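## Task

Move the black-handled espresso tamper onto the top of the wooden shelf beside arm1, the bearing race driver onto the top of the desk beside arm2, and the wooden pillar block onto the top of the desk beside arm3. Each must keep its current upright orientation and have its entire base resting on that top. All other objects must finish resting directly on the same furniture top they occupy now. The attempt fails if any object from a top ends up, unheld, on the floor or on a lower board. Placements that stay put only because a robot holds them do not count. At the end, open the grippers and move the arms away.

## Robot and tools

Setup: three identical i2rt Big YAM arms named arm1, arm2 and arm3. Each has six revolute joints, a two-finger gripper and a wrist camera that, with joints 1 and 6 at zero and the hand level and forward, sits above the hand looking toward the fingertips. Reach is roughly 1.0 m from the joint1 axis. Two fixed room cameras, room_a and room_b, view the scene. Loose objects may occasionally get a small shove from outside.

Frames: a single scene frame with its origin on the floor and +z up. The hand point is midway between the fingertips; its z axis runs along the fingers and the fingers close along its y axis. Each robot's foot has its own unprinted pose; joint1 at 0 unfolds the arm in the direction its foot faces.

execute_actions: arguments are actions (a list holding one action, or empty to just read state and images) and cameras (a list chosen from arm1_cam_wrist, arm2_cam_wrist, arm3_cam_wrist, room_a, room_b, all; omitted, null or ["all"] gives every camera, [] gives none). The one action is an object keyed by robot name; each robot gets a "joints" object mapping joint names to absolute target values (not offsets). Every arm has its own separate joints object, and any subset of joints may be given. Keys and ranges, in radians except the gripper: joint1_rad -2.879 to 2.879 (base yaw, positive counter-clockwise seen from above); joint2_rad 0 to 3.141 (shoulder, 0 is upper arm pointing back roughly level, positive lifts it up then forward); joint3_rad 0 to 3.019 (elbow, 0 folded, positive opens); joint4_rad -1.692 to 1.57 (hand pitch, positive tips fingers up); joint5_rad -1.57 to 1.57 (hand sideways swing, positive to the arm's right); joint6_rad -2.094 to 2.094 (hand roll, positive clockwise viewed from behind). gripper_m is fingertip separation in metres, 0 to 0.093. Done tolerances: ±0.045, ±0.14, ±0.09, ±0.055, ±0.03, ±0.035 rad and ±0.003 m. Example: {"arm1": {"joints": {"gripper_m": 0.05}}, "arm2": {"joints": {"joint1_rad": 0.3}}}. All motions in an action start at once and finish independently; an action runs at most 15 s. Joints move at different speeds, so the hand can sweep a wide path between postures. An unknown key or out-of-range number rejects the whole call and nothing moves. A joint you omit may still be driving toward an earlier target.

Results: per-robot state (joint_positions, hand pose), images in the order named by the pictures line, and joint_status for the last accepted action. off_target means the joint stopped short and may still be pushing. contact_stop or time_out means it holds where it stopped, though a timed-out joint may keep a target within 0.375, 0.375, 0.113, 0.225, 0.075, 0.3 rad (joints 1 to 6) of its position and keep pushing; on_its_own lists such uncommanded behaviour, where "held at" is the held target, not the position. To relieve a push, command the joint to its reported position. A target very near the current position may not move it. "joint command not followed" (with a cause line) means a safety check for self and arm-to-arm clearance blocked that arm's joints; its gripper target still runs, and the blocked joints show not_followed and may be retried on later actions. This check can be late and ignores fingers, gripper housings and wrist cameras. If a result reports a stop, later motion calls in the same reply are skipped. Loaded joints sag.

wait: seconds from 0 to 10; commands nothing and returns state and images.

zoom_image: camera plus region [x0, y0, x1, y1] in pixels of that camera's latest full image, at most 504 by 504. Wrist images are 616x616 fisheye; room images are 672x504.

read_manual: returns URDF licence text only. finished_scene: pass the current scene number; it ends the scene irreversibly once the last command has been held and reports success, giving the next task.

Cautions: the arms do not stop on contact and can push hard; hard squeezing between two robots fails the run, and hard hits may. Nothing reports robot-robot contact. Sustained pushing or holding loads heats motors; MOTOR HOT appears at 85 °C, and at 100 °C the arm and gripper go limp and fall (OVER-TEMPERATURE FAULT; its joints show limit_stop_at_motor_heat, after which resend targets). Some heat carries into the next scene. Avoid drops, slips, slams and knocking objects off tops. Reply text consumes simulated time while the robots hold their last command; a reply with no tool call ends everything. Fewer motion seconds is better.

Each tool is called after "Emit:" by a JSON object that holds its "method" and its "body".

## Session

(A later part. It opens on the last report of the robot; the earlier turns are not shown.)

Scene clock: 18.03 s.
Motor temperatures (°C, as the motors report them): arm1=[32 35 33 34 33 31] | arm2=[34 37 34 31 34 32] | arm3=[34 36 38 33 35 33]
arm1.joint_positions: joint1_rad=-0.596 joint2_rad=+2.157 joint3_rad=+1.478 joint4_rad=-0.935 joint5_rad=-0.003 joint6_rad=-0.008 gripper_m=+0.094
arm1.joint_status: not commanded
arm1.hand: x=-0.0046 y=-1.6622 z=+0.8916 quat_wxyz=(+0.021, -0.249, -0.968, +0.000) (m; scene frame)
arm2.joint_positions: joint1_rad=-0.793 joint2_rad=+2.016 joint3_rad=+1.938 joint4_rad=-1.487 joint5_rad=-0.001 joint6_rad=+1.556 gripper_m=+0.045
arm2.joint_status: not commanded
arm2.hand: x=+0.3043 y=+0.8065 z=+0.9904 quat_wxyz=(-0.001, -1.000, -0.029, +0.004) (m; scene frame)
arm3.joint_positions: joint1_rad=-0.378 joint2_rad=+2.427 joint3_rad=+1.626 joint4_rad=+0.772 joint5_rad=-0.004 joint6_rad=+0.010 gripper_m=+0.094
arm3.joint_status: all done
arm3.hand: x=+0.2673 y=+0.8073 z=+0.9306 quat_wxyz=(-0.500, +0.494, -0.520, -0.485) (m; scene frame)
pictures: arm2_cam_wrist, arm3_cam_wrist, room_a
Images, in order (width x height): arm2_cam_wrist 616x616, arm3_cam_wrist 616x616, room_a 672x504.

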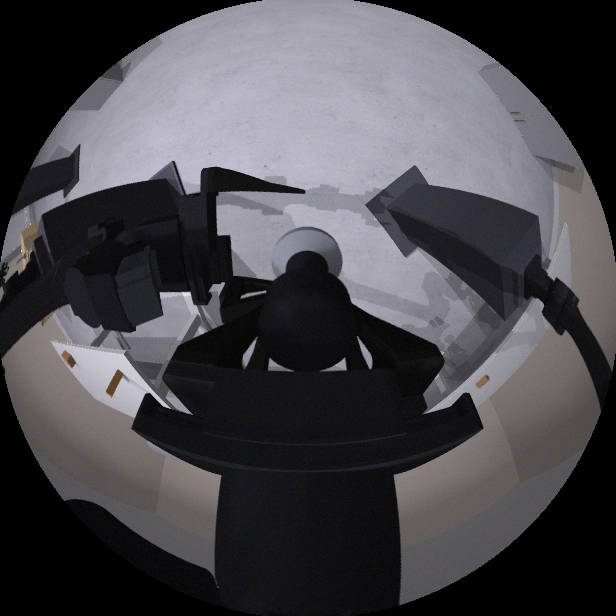

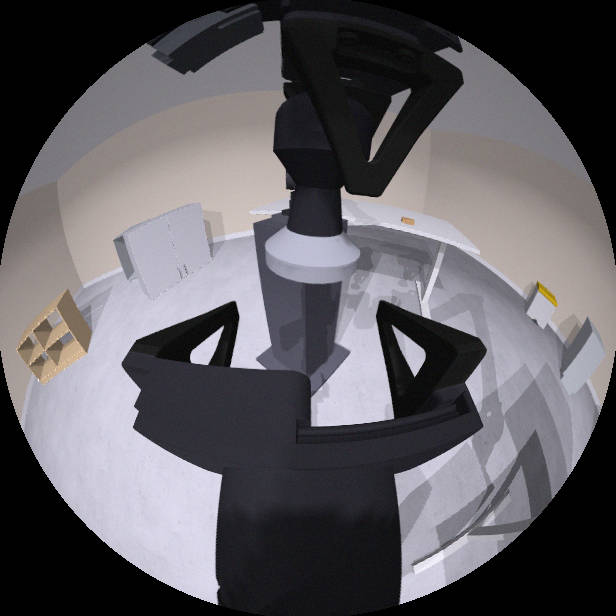

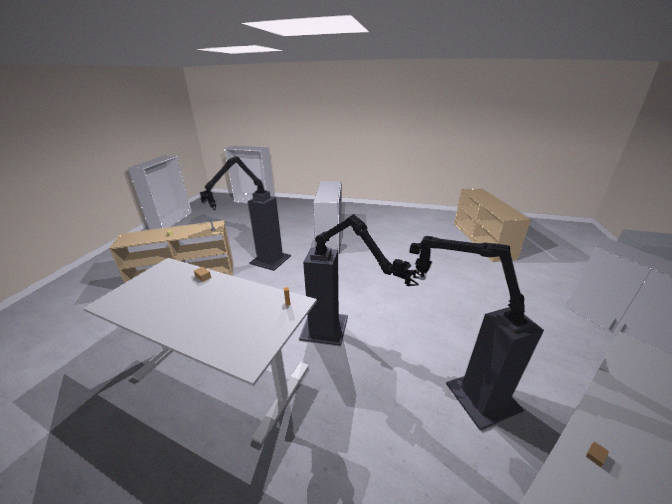

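Emit:
{"method": "execute_actions", "body": {"actions": [{"arm3":{"joints":{"joint3_rad":1.73,"joint4_rad":0.735}}}], "cameras": ["arm3_cam_wrist","arm2_cam_wrist"]}}

Scene clock: 18.83 s.
Motor temperatures (°C, as the motors report them): arm1=[32 35 33 34 33 31] | arm2=[34 37 34 31 34 32] | arm3=[34 36 38 33 35 33]
arm1.joint_positions: joint1_rad=-0.596 joint2_rad=+2.157 joint3_rad=+1.478 joint4_rad=-0.935 joint5_rad=-0.003 joint6_rad=-0.008 gripper_m=+0.094
arm1.joint_status: not commanded
arm1.hand: x=-0.0046 y=-1.6622 z=+0.8916 quat_wxyz=(+0.021, -0.249, -0.968, +0.000) (m; scene frame)
arm2.joint_positions: joint1_rad=-0.793 joint2_rad=+2.016 joint3_rad=+1.938 joint4_rad=-1.487 joint5_rad=-0.001 joint6_rad=+1.556 gripper_m=+0.045
arm2.joint_status: not commanded
arm2.hand: x=+0.3043 y=+0.8065 z=+0.9904 quat_wxyz=(-0.001, -1.000, -0.029, +0.004) (m; scene frame)
arm3.joint_positions: joint1_rad=-0.378 joint2_rad=+2.427 joint3_rad=+1.687 joint4_rad=+0.744 joint5_rad=-0.004 joint6_rad=+0.010 gripper_m=+0.094
arm3.joint_status: all done
arm3.hand: x=+0.2680 y=+0.8237 z=+0.9556 quat_wxyz=(-0.509, +0.486, -0.511, -0.493) (m; scene frame)
pictures: arm2_cam_wrist, arm3_cam_wrist
Images, in order (width x height): arm2_cam_wrist 616x616, arm3_cam_wrist 616x616.

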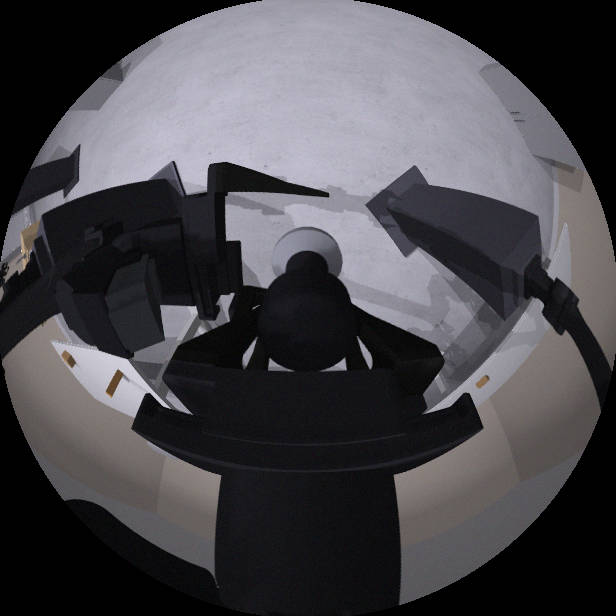

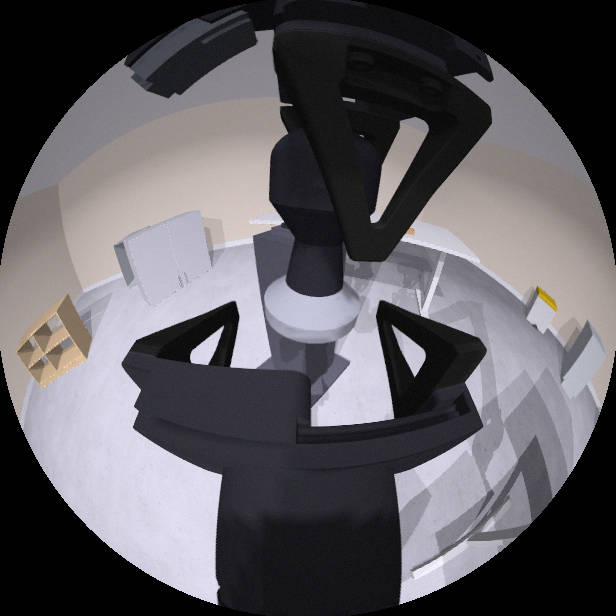

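Emit:
{"method": "execute_actions", "body": {"actions": [{"arm3":{"joints":{"gripper_m":0.035}}}], "cameras": ["arm3_cam_wrist","arm2_cam_wrist"]}}

Scene clock: 19.57 s.
Motor temperatures (°C, as the motors report them): arm1=[32 36 33 34 33 31] | arm2=[34 37 34 31 34 32] | arm3=[34 36 38 33 35 33]
arm1.joint_positions: joint1_rad=-0.596 joint2_rad=+2.157 joint3_rad=+1.478 joint4_rad=-0.935 joint5_rad=-0.003 joint6_rad=-0.008 gripper_m=+0.094
arm1.joint_status: not commanded
arm1.hand: x=-0.0046 y=-1.6622 z=+0.8916 quat_wxyz=(+0.021, -0.249, -0.968, +0.000) (m; scene frame)
arm2.joint_positions: joint1_rad=-0.794 joint2_rad=+2.016 joint3_rad=+1.938 joint4_rad=-1.487 joint5_rad=+0.001 joint6_rad=+1.557 gripper_m=+0.045
arm2.joint_status: not commanded
arm2.hand: x=+0.3034 y=+0.8065 z=+0.9904 quat_wxyz=(-0.001, -1.000, -0.028, +0.006) (m; scene frame)
arm3.joint_positions: joint1_rad=-0.378 joint2_rad=+2.427 joint3_rad=+1.687 joint4_rad=+0.744 joint5_rad=-0.001 joint6_rad=+0.002 gripper_m=+0.050
arm3.joint_status: gripper_m off_target (ended at +0.050, target +0.035)
arm3.hand: x=+0.2685 y=+0.8237 z=+0.9556 quat_wxyz=(-0.511, +0.487, -0.510, -0.491) (m; scene frame)
pictures: arm2_cam_wrist, arm3_cam_wrist
Images, in order (width x height): arm2_cam_wrist 616x616, arm3_cam_wrist 616x616.

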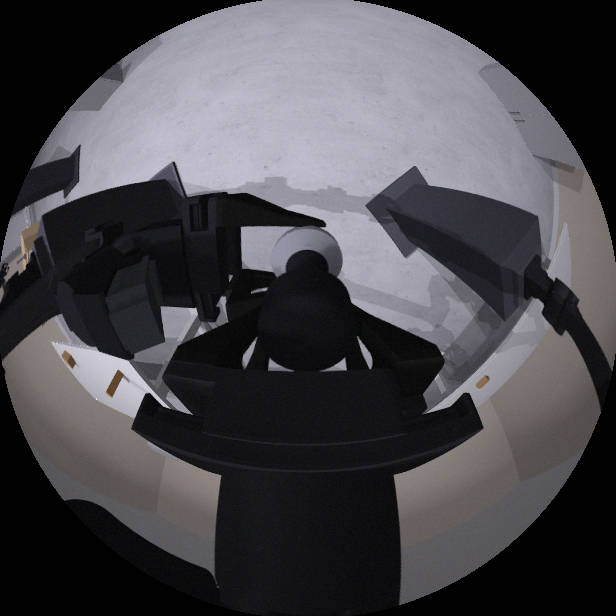

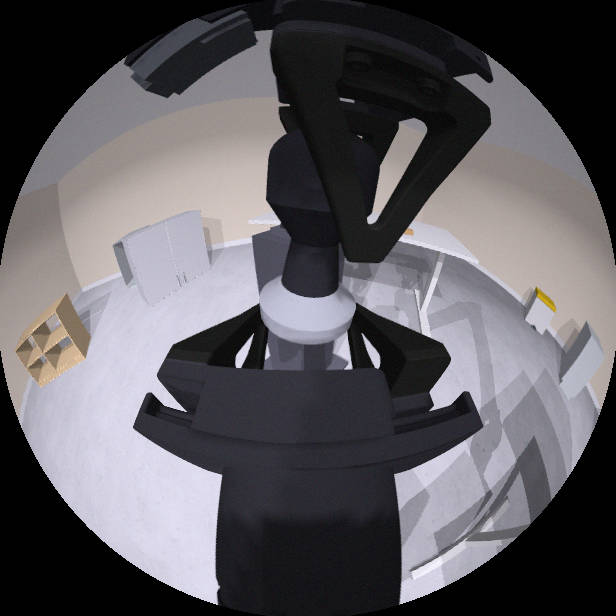

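Emit:
{"method": "execute_actions", "body": {"actions": [{"arm3":{"joints":{"gripper_m":0.065}}}], "cameras": []}}

Emit:
{"method": "execute_actions", "body": {"actions": [{"arm3":{"joints":{"joint4_rad":0.79}}}], "cameras": []}}

Emit:
{"method": "execute_actions", "body": {"actions": [{"arm3":{"joints":{"gripper_m":0.035}}}], "cameras": ["arm3_cam_wrist"]}}

Scene clock: 20.20 s.
Motor temperatures (°C, as the motors report them): arm1=[32 36 33 34 33 31] | arm2=[34 37 34 31 34 32] | arm3=[34 36 39 33 35 33]
arm1.joint_positions: joint1_rad=-0.596 joint2_rad=+2.157 joint3_rad=+1.478 joint4_rad=-0.935 joint5_rad=-0.003 joint6_rad=-0.008 gripper_m=+0.094
arm1.joint_status: not commanded
arm1.hand: x=-0.0046 y=-1.6622 z=+0.8916 quat_wxyz=(+0.021, -0.249, -0.968, +0.000) (m; scene frame)
arm2.joint_positions: joint1_rad=-0.794 joint2_rad=+2.016 joint3_rad=+1.938 joint4_rad=-1.487 joint5_rad=+0.001 joint6_rad=+1.557 gripper_m=+0.045
arm2.joint_status: not commanded
arm2.hand: x=+0.3034 y=+0.8067 z=+0.9904 quat_wxyz=(-0.001, -1.000, -0.028, +0.006) (m; scene frame)
arm3.joint_positions: joint1_rad=-0.378 joint2_rad=+2.427 joint3_rad=+1.687 joint4_rad=+0.744 joint5_rad=-0.001 joint6_rad=+0.002 gripper_m=+0.065
arm3.joint_status: all done
arm3.hand: x=+0.2687 y=+0.8236 z=+0.9556 quat_wxyz=(-0.511, +0.487, -0.510, -0.491) (m; scene frame)
pictures: none
No camera images: the call's "cameras" was empty. Leave "cameras" out to get every camera's image.

Scene clock: 20.83 s.
Motor temperatures (°C, as the motors report them): arm1=[32 36 33 34 33 31] | arm2=[34 37 34 31 34 32] | arm3=[34 36 39 33 35 33]
arm1.joint_positions: joint1_rad=-0.596 joint2_rad=+2.157 joint3_rad=+1.478 joint4_rad=-0.935 joint5_rad=-0.003 joint6_rad=-0.008 gripper_m=+0.094
arm1.joint_status: not commanded
arm1.hand: x=-0.0046 y=-1.6622 z=+0.8916 quat_wxyz=(+0.021, -0.249, -0.968, +0.000) (m; scene frame)
arm2.joint_positions: joint1_rad=-0.794 joint2_rad=+2.016 joint3_rad=+1.938 joint4_rad=-1.487 joint5_rad=+0.001 joint6_rad=+1.557 gripper_m=+0.045
arm2.joint_status: not commanded
arm2.hand: x=+0.3034 y=+0.8067 z=+0.9904 quat_wxyz=(-0.001, -1.000, -0.028, +0.006) (m; scene frame)
arm3.joint_positions: joint1_rad=-0.378 joint2_rad=+2.427 joint3_rad=+1.687 joint4_rad=+0.773 joint5_rad=-0.001 joint6_rad=+0.002 gripper_m=+0.065
arm3.joint_status: all done
arm3.hand: x=+0.2687 y=+0.8235 z=+0.9628 quat_wxyz=(-0.519, +0.480, -0.503, -0.498) (m; scene frame)
pictures: none
No camera images: the call's "cameras" was empty. Leave "cameras" out to get every camera's image.

Scene clock: 21.37 s.
Motor temperatures (°C, as the motors report them): arm1=[32 36 33 34 33 31] | arm2=[34 37 34 31 34 32] | arm3=[34 36 39 33 35 33]
arm1.joint_positions: joint1_rad=-0.596 joint2_rad=+2.157 joint3_rad=+1.478 joint4_rad=-0.935 joint5_rad=-0.003 joint6_rad=-0.008 gripper_m=+0.094
arm1.joint_status: not commanded
arm1.hand: x=-0.0046 y=-1.6622 z=+0.8916 quat_wxyz=(+0.021, -0.249, -0.968, +0.000) (m; scene frame)
arm2.joint_positions: joint1_rad=-0.794 joint2_rad=+2.016 joint3_rad=+1.938 joint4_rad=-1.487 joint5_rad=+0.001 joint6_rad=+1.557 gripper_m=+0.045
arm2.joint_status: not commanded
arm2.hand: x=+0.3032 y=+0.8067 z=+0.9904 quat_wxyz=(-0.001, -1.000, -0.028, +0.006) (m; scene frame)
arm3.joint_positions: joint1_rad=-0.378 joint2_rad=+2.427 joint3_rad=+1.687 joint4_rad=+0.773 joint5_rad=+0.000 joint6_rad=+0.002 gripper_m=+0.051
arm3.joint_status: gripper_m off_target (ended at +0.051, target +0.035)
arm3.hand: x=+0.2688 y=+0.8235 z=+0.9628 quat_wxyz=(-0.519, +0.480, -0.503, -0.497) (m; scene frame)
pictures: arm3_cam_wrist
Images, in order (width x height): arm3_cam_wrist 616x616.

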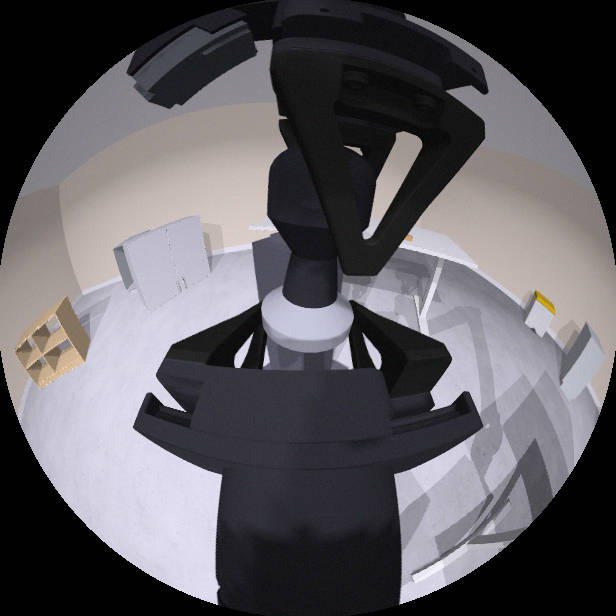

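Emit:
{"method": "execute_actions", "body": {"actions": [{"arm2":{"joints":{"gripper_m":0.062}},"arm1":{"joints":{"joint1_rad":0.98,"joint2_rad":2.05,"joint3_rad":2.18,"joint4_rad":-1.669,"joint6_rad":1.57,"gripper_m":0.075}}}], "cameras": []}}

Emit:
{"method": "execute_actions", "body": {"actions": [{"arm2":{"joints":{"joint2_rad":1.8,"joint4_rad":-1.68}}}], "cameras": ["arm3_cam_wrist"]}}

Emit:
{"method": "execute_actions", "body": {"actions": [{"arm3":{"joints":{"joint1_rad":2.3,"joint2_rad":2.25,"joint4_rad":0.6}}}], "cameras": ["arm3_cam_wrist","arm1_cam_wrist","room_b"]}}

Scene clock: 23.87 s.
Motor temperatures (°C, as the motors report them): arm1=[32 36 34 34 33 31] | arm2=[34 37 35 31 34 32] | arm3=[34 37 40 33 35 33]
arm1.joint_positions: joint1_rad=+0.989 joint2_rad=+2.064 joint3_rad=+2.136 joint4_rad=-1.658 joint5_rad=-0.001 joint6_rad=+1.561 gripper_m=+0.075
arm1.joint_status: all done
arm1.hand: x=-0.1996 y=-0.8167 z=+1.1725 quat_wxyz=(+0.002, -0.241, -0.970, +0.014) (m; scene frame)
arm2.joint_positions: joint1_rad=-0.794 joint2_rad=+1.989 joint3_rad=+1.938 joint4_rad=-1.487 joint5_rad=+0.001 joint6_rad=+1.557 gripper_m=+0.062
arm2.joint_status: all done
arm2.hand: x=+0.3033 y=+0.8078 z=+1.0066 quat_wxyz=(-0.014, -0.999, -0.028, +0.005) (m; scene frame)
arm3.joint_positions: joint1_rad=-0.378 joint2_rad=+2.441 joint3_rad=+1.687 joint4_rad=+0.773 joint5_rad=+0.000 joint6_rad=+0.002 gripper_m=+0.051
arm3.joint_status: not commanded
arm3.hand: x=+0.2687 y=+0.8227 z=+0.9504 quat_wxyz=(-0.516, +0.483, -0.507, -0.494) (m; scene frame)
pictures: none
No camera images: the call's "cameras" was empty. Leave "cameras" out to get every camera's image.

Scene clock: 25.17 s.
Motor temperatures (°C, as the motors report them): arm1=[32 36 34 34 33 31] | arm2=[33 37 35 31 34 32] | arm3=[34 37 40 33 35 33]
arm1.joint_positions: joint1_rad=+0.989 joint2_rad=+2.064 joint3_rad=+2.136 joint4_rad=-1.658 joint5_rad=-0.001 joint6_rad=+1.561 gripper_m=+0.075
arm1.joint_status: not commanded
arm1.hand: x=-0.1996 y=-0.8167 z=+1.1725 quat_wxyz=(+0.002, -0.242, -0.970, +0.014) (m; scene frame)
arm2.joint_positions: joint1_rad=-0.794 joint2_rad=+1.794 joint3_rad=+1.938 joint4_rad=-1.672 joint5_rad=+0.000 joint6_rad=+1.557 gripper_m=+0.062
arm2.joint_status: all done
arm2.hand: x=+0.3018 y=+0.8740 z=+1.1170 quat_wxyz=(-0.019, -0.999, -0.028, +0.005) (m; scene frame)
arm3.joint_positions: joint1_rad=-0.378 joint2_rad=+2.442 joint3_rad=+1.687 joint4_rad=+0.773 joint5_rad=+0.000 joint6_rad=+0.002 gripper_m=+0.051
arm3.joint_status: not commanded
arm3.hand: x=+0.2684 y=+0.8226 z=+0.9497 quat_wxyz=(-0.515, +0.484, -0.507, -0.494) (m; scene frame)
pictures: arm3_cam_wrist
Images, in order (width x height): arm3_cam_wrist 616x616.

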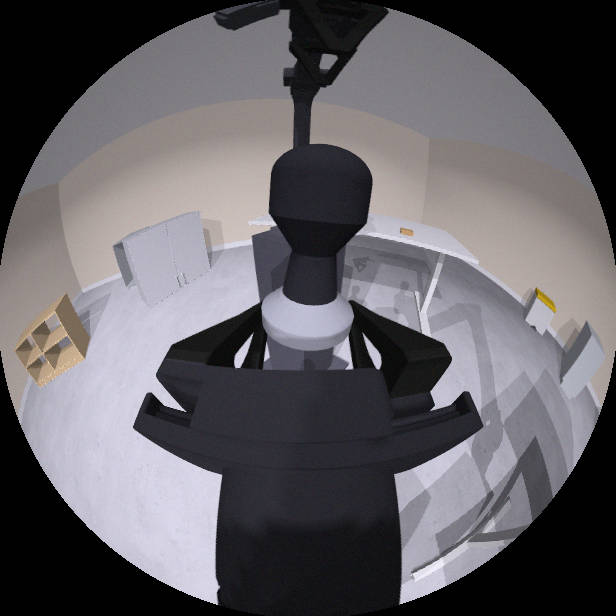

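Scene clock: 28.03 s.
Motor temperatures (°C, as the motors report them): arm1=[32 36 35 34 33 31] | arm2=[33 37 35 31 34 32] | arm3=[34 38 41 33 35 33]
arm1.joint_positions: joint1_rad=+0.989 joint2_rad=+2.064 joint3_rad=+2.136 joint4_rad=-1.658 joint5_rad=-0.001 joint6_rad=+1.561 gripper_m=+0.075
arm1.joint_status: not commanded
arm1.hand: x=-0.1996 y=-0.8167 z=+1.1725 quat_wxyz=(+0.002, -0.242, -0.970, +0.014) (m; scene frame)
arm2.joint_positions: joint1_rad=-0.794 joint2_rad=+1.794 joint3_rad=+1.938 joint4_rad=-1.672 joint5_rad=+0.000 joint6_rad=+1.557 gripper_m=+0.062
arm2.joint_status: not commanded
arm2.hand: x=+0.3018 y=+0.8740 z=+1.1170 quat_wxyz=(-0.019, -0.999, -0.028, +0.005) (m; scene frame)
arm3.joint_positions: joint1_rad=+2.291 joint2_rad=+2.267 joint3_rad=+1.704 joint4_rad=+0.588 joint5_rad=-0.001 joint6_rad=+0.002 gripper_m=+0.051
arm3.joint_status: all done
arm3.hand: x=-0.2090 y=-0.8259 z=+1.0635 quat_wxyz=(+0.361, +0.604, +0.351, -0.618) (m; scene frame)
pictures: arm1_cam_wrist, arm3_cam_wrist, room_b
Images, in order (width x height): arm1_cam_wrist 616x616, arm3_cam_wrist 616x616, room_b 672x504.

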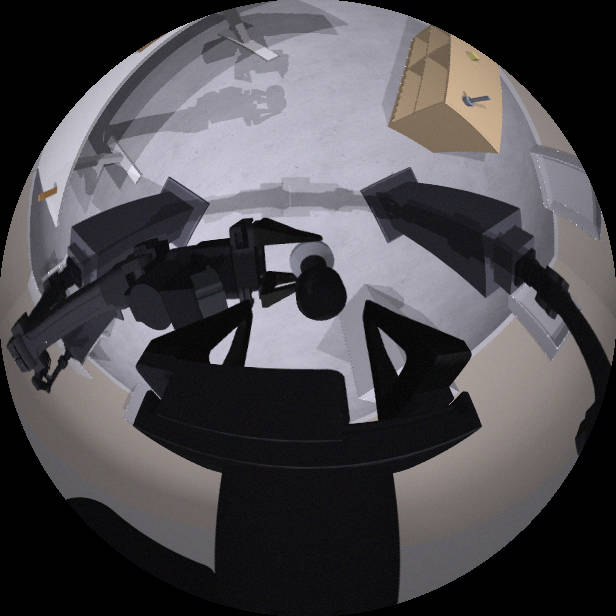

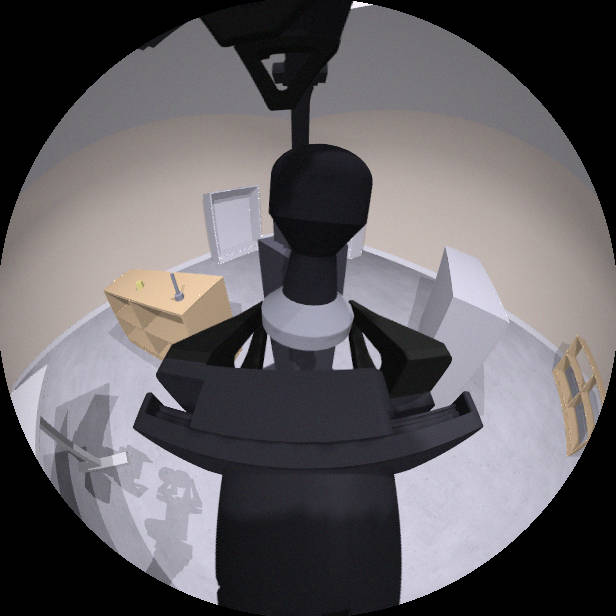

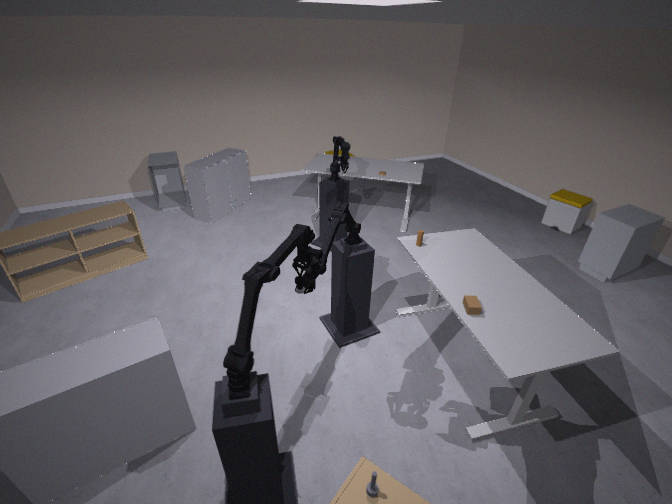

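Emit:
{"method": "execute_actions", "body": {"actions": [{"arm1":{"joints":{"joint1_rad":1.018,"joint2_rad":1.995,"joint3_rad":1.865,"joint4_rad":-1.425}}}], "cameras": ["arm3_cam_wrist","arm1_cam_wrist"]}}

Scene clock: 29.37 s.
Motor temperatures (°C, as the motors report them): arm1=[32 37 35 34 33 31] | arm2=[33 37 35 31 34 32] | arm3=[34 38 41 33 35 33]
arm1.joint_positions: joint1_rad=+1.009 joint2_rad=+2.009 joint3_rad=+1.859 joint4_rad=-1.437 joint5_rad=-0.001 joint6_rad=+1.562 gripper_m=+0.075
arm1.joint_status: all done
arm1.hand: x=-0.2203 y=-0.8300 z=+1.1005 quat_wxyz=(+0.003, -0.232, -0.973, +0.014) (m; scene frame)
arm2.joint_positions: joint1_rad=-0.794 joint2_rad=+1.794 joint3_rad=+1.938 joint4_rad=-1.672 joint5_rad=+0.000 joint6_rad=+1.557 gripper_m=+0.062
arm2.joint_status: not commanded
arm2.hand: x=+0.3018 y=+0.8740 z=+1.1170 quat_wxyz=(-0.019, -0.999, -0.028, +0.005) (m; scene frame)
arm3.joint_positions: joint1_rad=+2.291 joint2_rad=+2.267 joint3_rad=+1.704 joint4_rad=+0.588 joint5_rad=-0.001 joint6_rad=+0.002 gripper_m=+0.051
arm3.joint_status: not commanded
arm3.hand: x=-0.2090 y=-0.8259 z=+1.0635 quat_wxyz=(+0.361, +0.604, +0.351, -0.618) (m; scene frame)
pictures: arm1_cam_wrist, arm3_cam_wrist
Images, in order (width x height): arm1_cam_wrist 616x616, arm3_cam_wrist 616x616.

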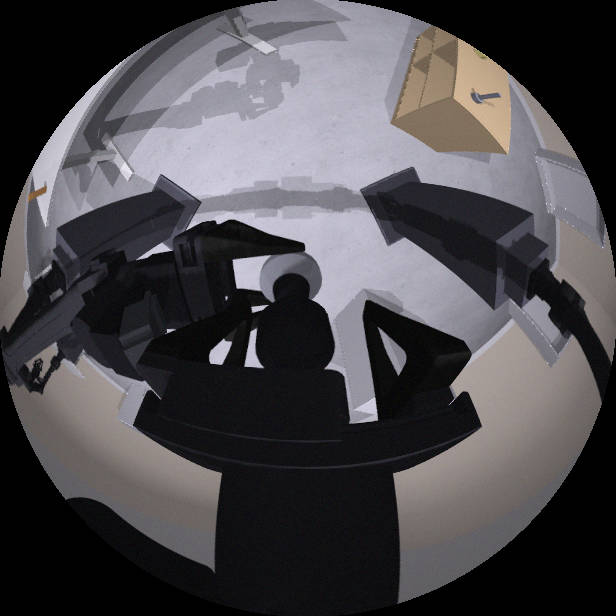

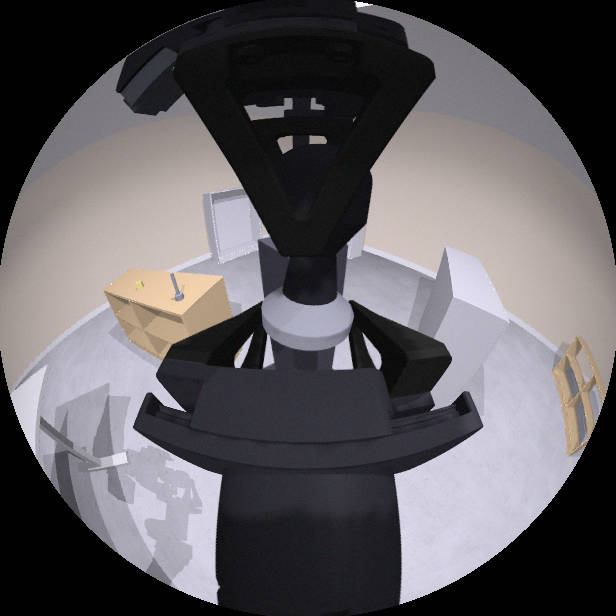

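Emit:
{"method": "execute_actions", "body": {"actions": [{"arm1":{"joints":{"joint1_rad":1.035,"joint2_rad":2.035,"joint4_rad":-1.395}}}], "cameras": ["arm1_cam_wrist"]}}

Emit:
{"method": "execute_actions", "body": {"actions": [{"arm1":{"joints":{"gripper_m":0.03}}}], "cameras": ["arm3_cam_wrist","arm1_cam_wrist"]}}

Scene clock: 32.40 s.
Motor temperatures (°C, as the motors report them): arm1=[32 37 35 34 33 31] | arm2=[33 37 35 31 34 32] | arm3=[34 39 41 33 35 33]
arm1.joint_positions: joint1_rad=+1.024 joint2_rad=+2.034 joint3_rad=+1.859 joint4_rad=-1.407 joint5_rad=-0.001 joint6_rad=+1.562 gripper_m=+0.075
arm1.joint_status: all done
arm1.hand: x=-0.2256 y=-0.8192 z=+1.0854 quat_wxyz=(+0.002, -0.225, -0.974, +0.012) (m; scene frame)
arm2.joint_positions: joint1_rad=-0.794 joint2_rad=+1.794 joint3_rad=+1.938 joint4_rad=-1.672 joint5_rad=+0.000 joint6_rad=+1.557 gripper_m=+0.062
arm2.joint_status: not commanded
arm2.hand: x=+0.3018 y=+0.8740 z=+1.1170 quat_wxyz=(-0.019, -0.999, -0.028, +0.005) (m; scene frame)
arm3.joint_positions: joint1_rad=+2.291 joint2_rad=+2.267 joint3_rad=+1.704 joint4_rad=+0.588 joint5_rad=-0.001 joint6_rad=+0.002 gripper_m=+0.051
arm3.joint_status: not commanded
arm3.hand: x=-0.2090 y=-0.8259 z=+1.0635 quat_wxyz=(+0.361, +0.604, +0.351, -0.618) (m; scene frame)
pictures: arm1_cam_wrist
Images, in order (width x height): arm1_cam_wrist 616x616.

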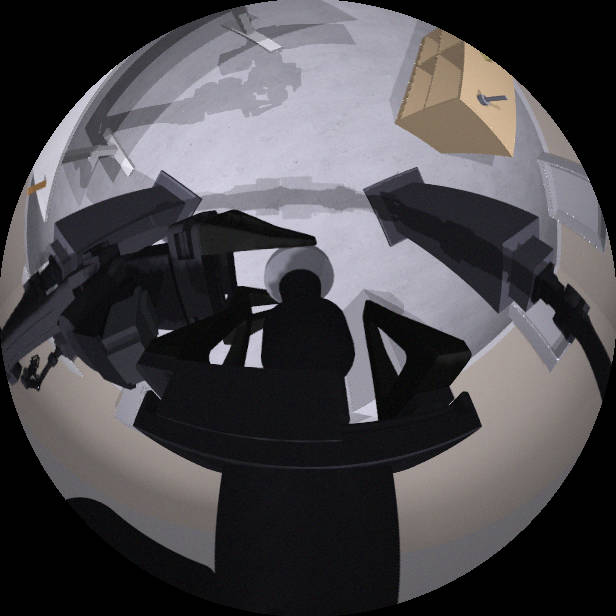

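Scene clock: 33.00 s.
Motor temperatures (°C, as the motors report them): arm1=[32 37 35 34 33 31] | arm2=[33 37 35 31 34 32] | arm3=[34 39 42 33 35 33]
arm1.joint_positions: joint1_rad=+1.024 joint2_rad=+2.034 joint3_rad=+1.859 joint4_rad=-1.406 joint5_rad=-0.001 joint6_rad=+1.562 gripper_m=+0.041
arm1.joint_status: gripper_m off_target (ended at +0.041, target +0.030)
arm1.hand: x=-0.2255 y=-0.8190 z=+1.0854 quat_wxyz=(+0.002, -0.225, -0.974, +0.012) (m; scene frame)
arm2.joint_positions: joint1_rad=-0.794 joint2_rad=+1.794 joint3_rad=+1.938 joint4_rad=-1.672 joint5_rad=+0.000 joint6_rad=+1.557 gripper_m=+0.062
arm2.joint_status: not commanded
arm2.hand: x=+0.3018 y=+0.8740 z=+1.1170 quat_wxyz=(-0.019, -0.999, -0.028, +0.005) (m; scene frame)
arm3.joint_positions: joint1_rad=+2.291 joint2_rad=+2.267 joint3_rad=+1.704 joint4_rad=+0.588 joint5_rad=-0.001 joint6_rad=+0.002 gripper_m=+0.051
arm3.joint_status: not commanded
arm3.hand: x=-0.2091 y=-0.8258 z=+1.0634 quat_wxyz=(+0.361, +0.604, +0.351, -0.618) (m; scene frame)
pictures: arm1_cam_wrist, arm3_cam_wrist
Images, in order (width x height): arm1_cam_wrist 616x616, arm3_cam_wrist 616x616.

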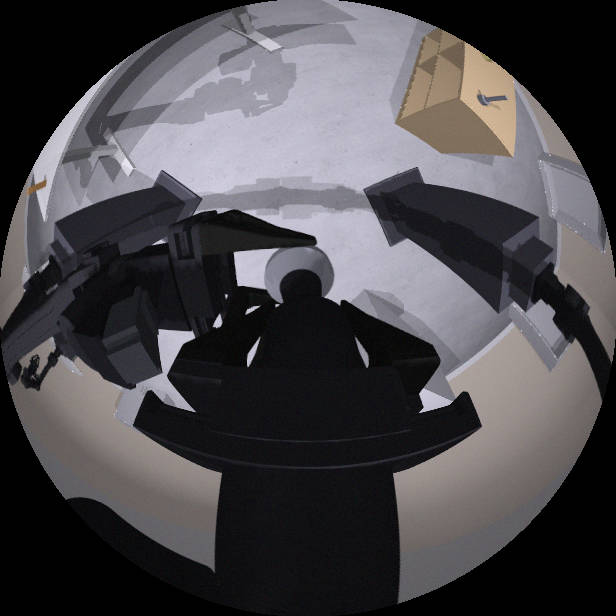

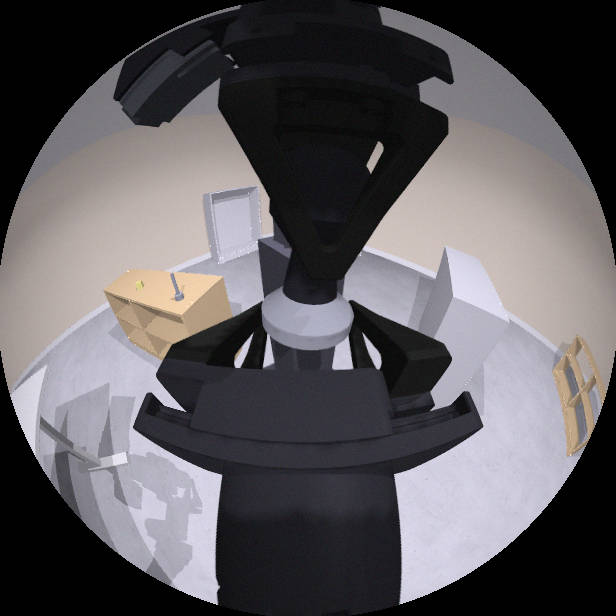

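Emit:
{"method": "execute_actions", "body": {"actions": [{"arm3":{"joints":{"gripper_m":0.093,"joint2_rad":2.29}}}], "cameras": []}}

Emit:
{"method": "execute_actions", "body": {"actions": [{"arm1":{"joints":{"joint2_rad":1.85,"joint4_rad":-1.58}}}], "cameras": []}}

Emit:
{"method": "execute_actions", "body": {"actions": [{"arm1":{"joints":{"joint1_rad":-0.85,"joint6_rad":0,"joint2_rad":2.2,"joint3_rad":1.93,"joint4_rad":-1.28}},"arm3":{"joints":{"joint2_rad":2.03,"joint3_rad":1.27,"joint4_rad":0.792}}}], "cameras": ["arm1_cam_wrist"]}}

Emit:
{"method": "execute_actions", "body": {"actions": [{"arm1":{"joints":{"joint2_rad":2.575,"joint4_rad":-0.9}}}], "cameras": ["arm1_cam_wrist","room_a"]}}

Emit:
{"method": "zoom_image", "body": {"camera": "room_a", "region": [150,180,250,260]}}

Scene clock: 34.27 s.
Motor temperatures (°C, as the motors report them): arm1=[32 37 35 34 33 31] | arm2=[33 37 35 31 34 32] | arm3=[34 39 42 33 35 33]
arm1.joint_positions: joint1_rad=+1.024 joint2_rad=+2.056 joint3_rad=+1.854 joint4_rad=-1.405 joint5_rad=-0.001 joint6_rad=+1.562 gripper_m=+0.041
arm1.joint_status: not commanded
arm1.hand: x=-0.2262 y=-0.8205 z=+1.0704 quat_wxyz=(+0.005, -0.225, -0.974, +0.024) (m; scene frame)
arm2.joint_positions: joint1_rad=-0.794 joint2_rad=+1.794 joint3_rad=+1.938 joint4_rad=-1.672 joint5_rad=+0.000 joint6_rad=+1.557 gripper_m=+0.062
arm2.joint_status: not commanded
arm2.hand: x=+0.3018 y=+0.8740 z=+1.1170 quat_wxyz=(-0.019, -0.999, -0.028, +0.005) (m; scene frame)
arm3.joint_positions: joint1_rad=+2.291 joint2_rad=+2.268 joint3_rad=+1.704 joint4_rad=+0.589 joint5_rad=-0.001 joint6_rad=+0.002 gripper_m=+0.093
arm3.joint_status: all done
arm3.hand: x=-0.2091 y=-0.8258 z=+1.0634 quat_wxyz=(+0.361, +0.604, +0.351, -0.618) (m; scene frame)
pictures: none
No camera images: the call's "cameras" was empty. Leave "cameras" out to get every camera's image.

Scene clock: 35.60 s.
Motor temperatures (°C, as the motors report them): arm1=[32 37 35 34 33 31] | arm2=[33 37 35 31 34 32] | arm3=[34 39 42 33 35 33]
arm1.joint_positions: joint1_rad=+1.024 joint2_rad=+1.875 joint3_rad=+1.840 joint4_rad=-1.571 joint5_rad=-0.001 joint6_rad=+1.562 gripper_m=+0.041
arm1.joint_status: all done
arm1.hand: x=-0.2485 y=-0.8645 z=+1.1722 quat_wxyz=(+0.005, -0.225, -0.974, +0.023) (m; scene frame)
arm2.joint_positions: joint1_rad=-0.794 joint2_rad=+1.794 joint3_rad=+1.938 joint4_rad=-1.672 joint5_rad=+0.000 joint6_rad=+1.557 gripper_m=+0.062
arm2.joint_status: not commanded
arm2.hand: x=+0.3018 y=+0.8740 z=+1.1170 quat_wxyz=(-0.019, -0.999, -0.028, +0.005) (m; scene frame)
arm3.joint_positions: joint1_rad=+2.291 joint2_rad=+2.268 joint3_rad=+1.704 joint4_rad=+0.589 joint5_rad=-0.001 joint6_rad=+0.002 gripper_m=+0.093
arm3.joint_status: not commanded
arm3.hand: x=-0.2091 y=-0.8258 z=+1.0634 quat_wxyz=(+0.361, +0.604, +0.351, -0.618) (m; scene frame)
pictures: none
No camera images: the call's "cameras" was empty. Leave "cameras" out to get every camera's image.

Scene clock: 37.80 s.
Motor temperatures (°C, as the motors report them): arm1=[32 37 35 34 33 31] | arm2=[33 37 36 31 34 32] | arm3=[34 39 42 33 35 33]
arm1.joint_positions: joint1_rad=-0.861 joint2_rad=+2.235 joint3_rad=+1.901 joint4_rad=-1.269 joint5_rad=+0.005 joint6_rad=+0.009 gripper_m=+0.039
arm1.joint_status: all done
arm1.hand: x=-0.0337 y=-1.8445 z=+0.9873 quat_wxyz=(+0.014, -0.383, -0.924, +0.003) (m; scene frame)
arm2.joint_positions: joint1_rad=-0.794 joint2_rad=+1.794 joint3_rad=+1.938 joint4_rad=-1.672 joint5_rad=+0.000 joint6_rad=+1.557 gripper_m=+0.062
arm2.joint_status: not commanded
arm2.hand: x=+0.3018 y=+0.8740 z=+1.1170 quat_wxyz=(-0.019, -0.999, -0.028, +0.005) (m; scene frame)
arm3.joint_positions: joint1_rad=+2.295 joint2_rad=+2.030 joint3_rad=+1.282 joint4_rad=+0.779 joint5_rad=-0.004 joint6_rad=-0.009 gripper_m=+0.093
arm3.joint_status: all done
arm3.hand: x=-0.1518 y=-0.7329 z=+1.0719 quat_wxyz=(+0.361, +0.598, +0.355, -0.621) (m; scene frame)
pictures: arm1_cam_wrist
Images, in order (width x height): arm1_cam_wrist 616x616.

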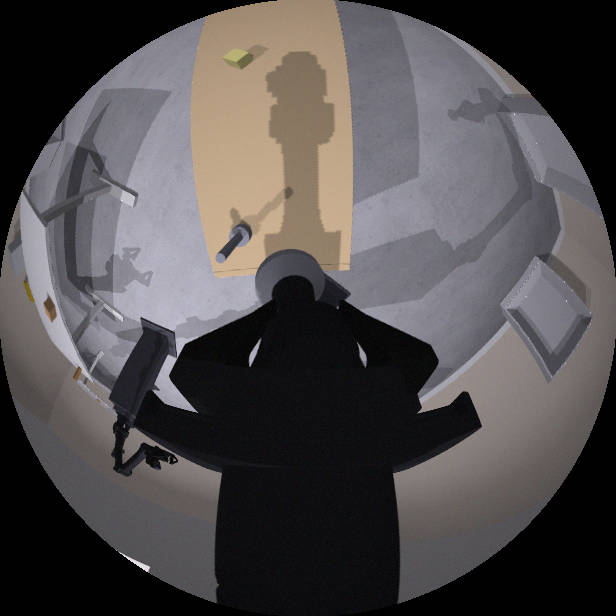

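Scene clock: 39.47 s.
Motor temperatures (°C, as the motors report them): arm1=[32 38 35 34 33 31] | arm2=[33 37 36 31 34 32] | arm3=[34 39 41 33 35 33]
arm1.joint_positions: joint1_rad=-0.861 joint2_rad=+2.601 joint3_rad=+1.889 joint4_rad=-0.907 joint5_rad=+0.005 joint6_rad=+0.008 gripper_m=+0.039
arm1.joint_status: all done
arm1.hand: x=-0.0366 y=-1.8454 z=+0.7436 quat_wxyz=(+0.022, -0.382, -0.924, +0.000) (m; scene frame)
arm2.joint_positions: joint1_rad=-0.794 joint2_rad=+1.794 joint3_rad=+1.938 joint4_rad=-1.672 joint5_rad=+0.000 joint6_rad=+1.557 gripper_m=+0.062
arm2.joint_status: not commanded
arm2.hand: x=+0.3018 y=+0.8740 z=+1.1170 quat_wxyz=(-0.019, -0.999, -0.028, +0.005) (m; scene frame)
arm3.joint_positions: joint1_rad=+2.295 joint2_rad=+2.030 joint3_rad=+1.282 joint4_rad=+0.779 joint5_rad=-0.004 joint6_rad=-0.009 gripper_m=+0.093
arm3.joint_status: not commanded
arm3.hand: x=-0.1518 y=-0.7329 z=+1.0719 quat_wxyz=(+0.361, +0.598, +0.355, -0.621) (m; scene frame)
pictures: arm1_cam_wrist, room_a
Images, in order (width x height): arm1_cam_wrist 616x616, room_a 672x504.

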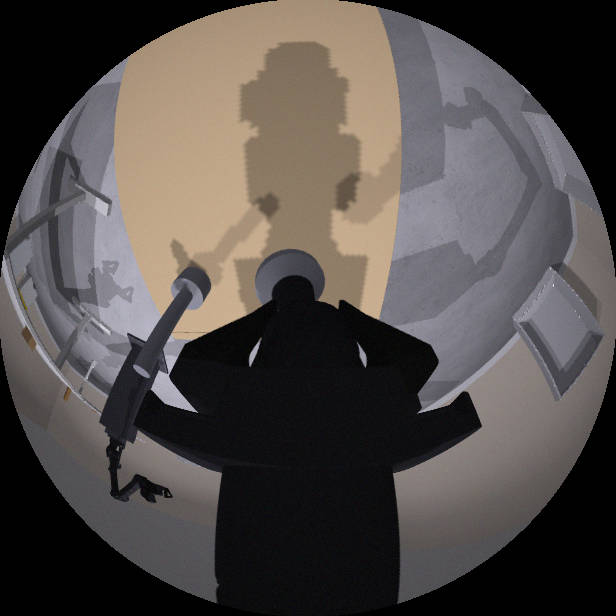

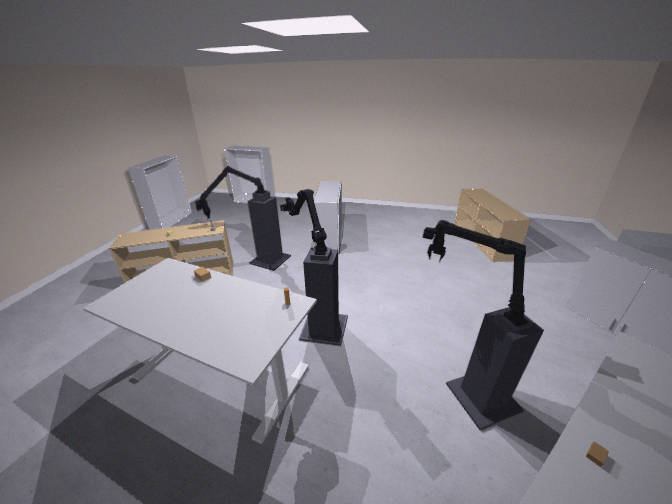

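Region (150, 180, 250, 260) of room_a's 672x504 image, scaled by 5.040, with more detail than that image has; it fills the top 403 rows of this view, and the rest is white.

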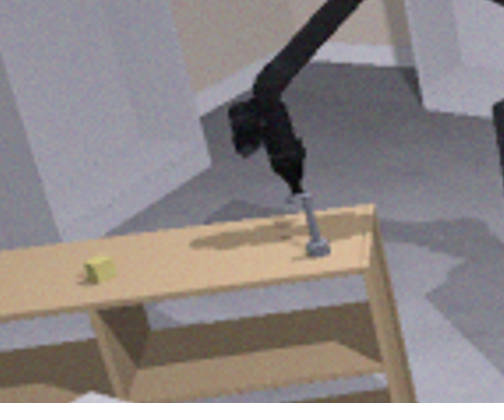

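Emit:
{"method": "execute_actions", "body": {"actions": [{"arm1":{"joints":{"joint2_rad":2.74,"joint3_rad":2.06,"joint4_rad":-0.815}}}], "cameras": ["arm1_cam_wrist","room_a"]}}

Emit:
{"method": "zoom_image", "body": {"camera": "room_a", "region": [170,190,240,246]}}

Scene clock: 40.63 s.
Motor temperatures (°C, as the motors report them): arm1=[32 38 36 34 33 31] | arm2=[33 37 36 31 34 32] | arm3=[34 39 41 33 35 33]
arm1.joint_positions: joint1_rad=-0.859 joint2_rad=+2.773 joint3_rad=+2.016 joint4_rad=-0.818 joint5_rad=+0.001 joint6_rad=+0.007 gripper_m=+0.039
arm1.joint_status: all done
arm1.hand: x=-0.0231 y=-1.8571 z=+0.6667 quat_wxyz=(+0.001, -0.381, -0.925, +0.006) (m; scene frame)
arm2.joint_positions: joint1_rad=-0.794 joint2_rad=+1.794 joint3_rad=+1.938 joint4_rad=-1.672 joint5_rad=+0.000 joint6_rad=+1.557 gripper_m=+0.062
arm2.joint_status: not commanded
arm2.hand: x=+0.3018 y=+0.8740 z=+1.1170 quat_wxyz=(-0.019, -0.999, -0.028, +0.005) (m; scene frame)
arm3.joint_positions: joint1_rad=+2.295 joint2_rad=+2.030 joint3_rad=+1.282 joint4_rad=+0.779 joint5_rad=-0.004 joint6_rad=-0.009 gripper_m=+0.093
arm3.joint_status: not commanded
arm3.hand: x=-0.1518 y=-0.7329 z=+1.0719 quat_wxyz=(+0.361, +0.598, +0.355, -0.621) (m; scene frame)
pictures: arm1_cam_wrist, room_a
Images, in order (width x height): arm1_cam_wrist 616x616, room_a 672x504.

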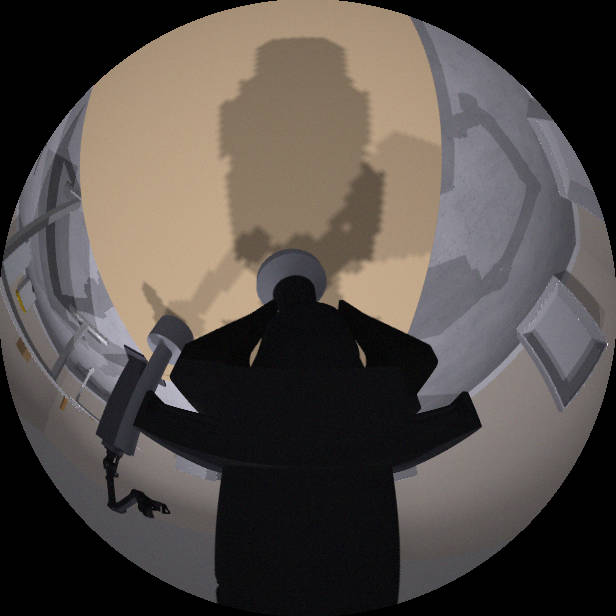

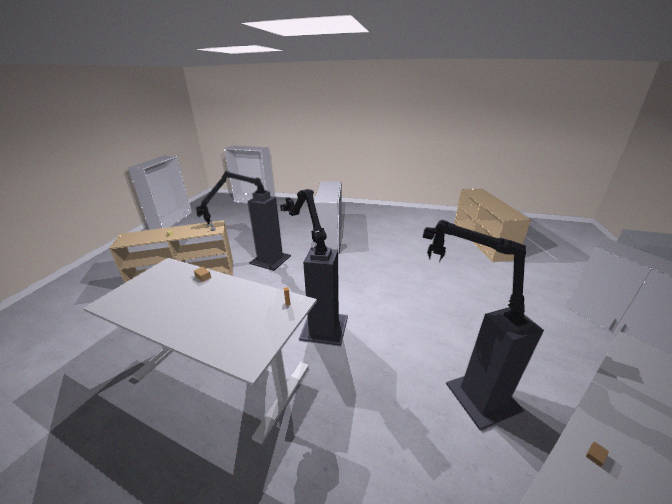

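Region (170, 190, 240, 246) of room_a's 672x504 image, scaled by 7.200, with more detail than that image has; it fills the top 403 rows of this view, and the rest is white.

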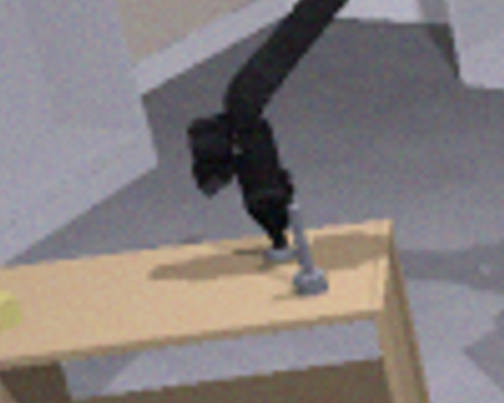

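Emit:
{"method": "execute_actions", "body": {"actions": [{"arm1":{"joints":{"joint2_rad":2.785,"joint4_rad":-0.775}}}], "cameras": ["arm1_cam_wrist"]}}

Scene clock: 42.00 s.
Motor temperatures (°C, as the motors report them): arm1=[32 38 36 34 33 31] | arm2=[33 37 36 31 34 32] | arm3=[34 39 41 33 35 33]
arm1.joint_positions: joint1_rad=-0.859 joint2_rad=+2.775 joint3_rad=+2.016 joint4_rad=-0.800 joint5_rad=+0.001 joint6_rad=+0.007 gripper_m=+0.039
arm1.joint_status: all done
arm1.hand: x=-0.0205 y=-1.8597 z=+0.6655 quat_wxyz=(-0.006, -0.381, -0.925, +0.009) (m; scene frame)
arm2.joint_positions: joint1_rad=-0.794 joint2_rad=+1.794 joint3_rad=+1.938 joint4_rad=-1.672 joint5_rad=+0.000 joint6_rad=+1.557 gripper_m=+0.062
arm2.joint_status: not commanded
arm2.hand: x=+0.3018 y=+0.8740 z=+1.1170 quat_wxyz=(-0.019, -0.999, -0.028, +0.005) (m; scene frame)
arm3.joint_positions: joint1_rad=+2.295 joint2_rad=+2.030 joint3_rad=+1.282 joint4_rad=+0.779 joint5_rad=-0.004 joint6_rad=-0.009 gripper_m=+0.093
arm3.joint_status: not commanded
arm3.hand: x=-0.1518 y=-0.7329 z=+1.0719 quat_wxyz=(+0.361, +0.598, +0.355, -0.621) (m; scene frame)
pictures: arm1_cam_wrist
Images, in order (width x height): arm1_cam_wrist 616x616.

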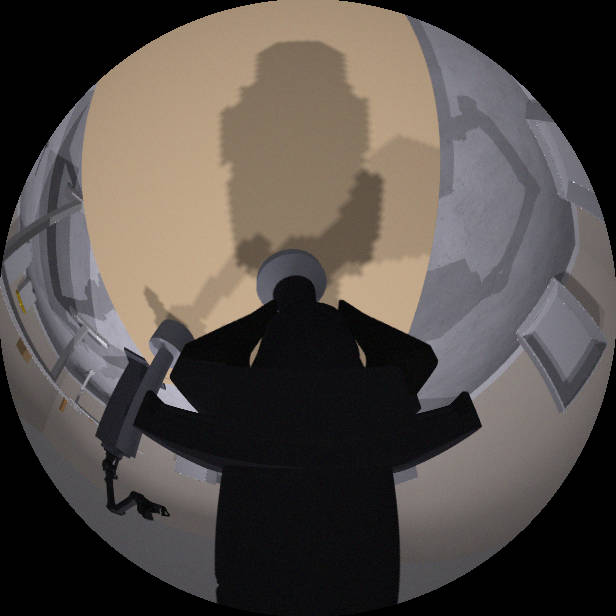

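Emit:
{"method": "execute_actions", "body": {"actions": [{"arm1":{"joints":{"gripper_m":0.075,"joint2_rad":2.77}}}], "cameras": ["arm1_cam_wrist"]}}

Emit:
{"method": "execute_actions", "body": {"actions": [{"arm1":{"joints":{"joint2_rad":2.42,"joint4_rad":-1.15}}}], "cameras": []}}

Emit:
{"method": "execute_actions", "body": {"actions": [{"arm1":{"joints":{"joint1_rad":-0.62,"joint2_rad":2.31,"joint3_rad":1.6,"joint4_rad":-0.825}}}], "cameras": ["arm1_cam_wrist"]}}

Scene clock: 42.77 s.
Motor temperatures (°C, as the motors report them): arm1=[32 38 36 34 33 31] | arm2=[33 37 36 31 34 32] | arm3=[34 39 41 33 35 33]
arm1.joint_positions: joint1_rad=-0.858 joint2_rad=+2.775 joint3_rad=+2.016 joint4_rad=-0.788 joint5_rad=-0.001 joint6_rad=+0.007 gripper_m=+0.075
arm1.joint_status: all done
arm1.hand: x=-0.0180 y=-1.8613 z=+0.6655 quat_wxyz=(-0.012, -0.381, -0.925, +0.010) (m; scene frame)
arm2.joint_positions: joint1_rad=-0.794 joint2_rad=+1.794 joint3_rad=+1.938 joint4_rad=-1.672 joint5_rad=+0.000 joint6_rad=+1.557 gripper_m=+0.062
arm2.joint_status: not commanded
arm2.hand: x=+0.3018 y=+0.8740 z=+1.1170 quat_wxyz=(-0.019, -0.999, -0.028, +0.005) (m; scene frame)
arm3.joint_positions: joint1_rad=+2.295 joint2_rad=+2.030 joint3_rad=+1.282 joint4_rad=+0.779 joint5_rad=-0.004 joint6_rad=-0.009 gripper_m=+0.093
arm3.joint_status: not commanded
arm3.hand: x=-0.1518 y=-0.7329 z=+1.0719 quat_wxyz=(+0.361, +0.598, +0.355, -0.621) (m; scene frame)
pictures: arm1_cam_wrist
Images, in order (width x height): arm1_cam_wrist 616x616.

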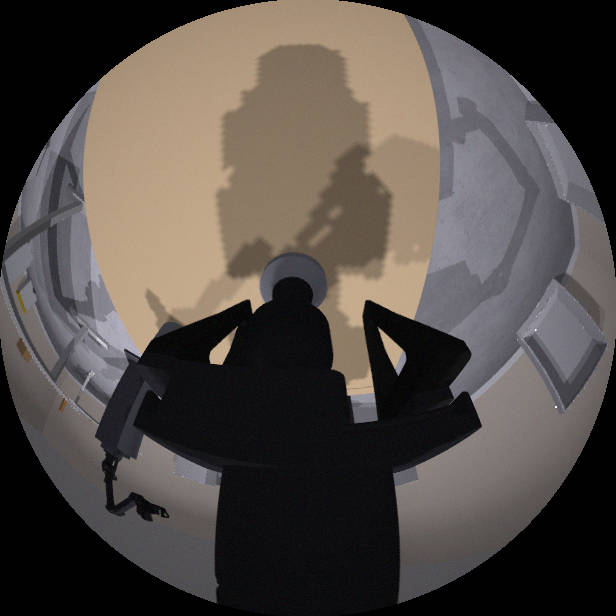

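Scene clock: 44.40 s.
Motor temperatures (°C, as the motors report them): arm1=[32 38 36 34 33 31] | arm2=[33 37 36 31 34 32] | arm3=[34 39 41 33 35 33]
arm1.joint_positions: joint1_rad=-0.858 joint2_rad=+2.437 joint3_rad=+2.052 joint4_rad=-1.141 joint5_rad=-0.001 joint6_rad=+0.007 gripper_m=+0.075
arm1.joint_status: all done
arm1.hand: x=+0.0088 y=-1.8838 z=+0.9064 quat_wxyz=(-0.022, -0.381, -0.924, +0.014) (m; scene frame)
arm2.joint_positions: joint1_rad=-0.794 joint2_rad=+1.794 joint3_rad=+1.938 joint4_rad=-1.672 joint5_rad=+0.000 joint6_rad=+1.557 gripper_m=+0.062
arm2.joint_status: not commanded
arm2.hand: x=+0.3018 y=+0.8740 z=+1.1170 quat_wxyz=(-0.019, -0.999, -0.028, +0.005) (m; scene frame)
arm3.joint_positions: joint1_rad=+2.295 joint2_rad=+2.030 joint3_rad=+1.282 joint4_rad=+0.779 joint5_rad=-0.004 joint6_rad=-0.009 gripper_m=+0.093
arm3.joint_status: not commanded
arm3.hand: x=-0.1518 y=-0.7329 z=+1.0719 quat_wxyz=(+0.361, +0.598, +0.355, -0.621) (m; scene frame)
pictures: none
No camera images: the call's "cameras" was empty. Leave "cameras" out to get every camera's image.

Scene clock: 45.83 s.
Motor temperatures (°C, as the motors report them): arm1=[32 38 35 34 33 31] | arm2=[33 37 36 31 34 32] | arm3=[34 39 41 33 35 33]
arm1.joint_positions: joint1_rad=-0.625 joint2_rad=+2.330 joint3_rad=+1.590 joint4_rad=-0.837 joint5_rad=-0.001 joint6_rad=+0.006 gripper_m=+0.075
arm1.joint_status: all done
arm1.hand: x=+0.0194 y=-1.6970 z=+0.8245 quat_wxyz=(+0.003, -0.270, -0.963, +0.005) (m; scene frame)
arm2.joint_positions: joint1_rad=-0.794 joint2_rad=+1.794 joint3_rad=+1.938 joint4_rad=-1.672 joint5_rad=+0.000 joint6_rad=+1.557 gripper_m=+0.062
arm2.joint_status: not commanded
arm2.hand: x=+0.3018 y=+0.8740 z=+1.1170 quat_wxyz=(-0.019, -0.999, -0.028, +0.005) (m; scene frame)
arm3.joint_positions: joint1_rad=+2.295 joint2_rad=+2.030 joint3_rad=+1.282 joint4_rad=+0.779 joint5_rad=-0.004 joint6_rad=-0.009 gripper_m=+0.093
arm3.joint_status: not commanded
arm3.hand: x=-0.1518 y=-0.7329 z=+1.0719 quat_wxyz=(+0.361, +0.598, +0.355, -0.621) (m; scene frame)
pictures: arm1_cam_wrist
Images, in order (width x height): arm1_cam_wrist 616x616.

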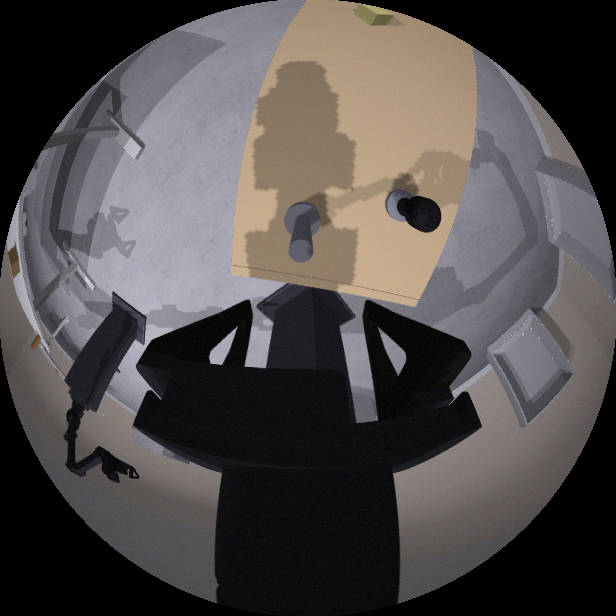

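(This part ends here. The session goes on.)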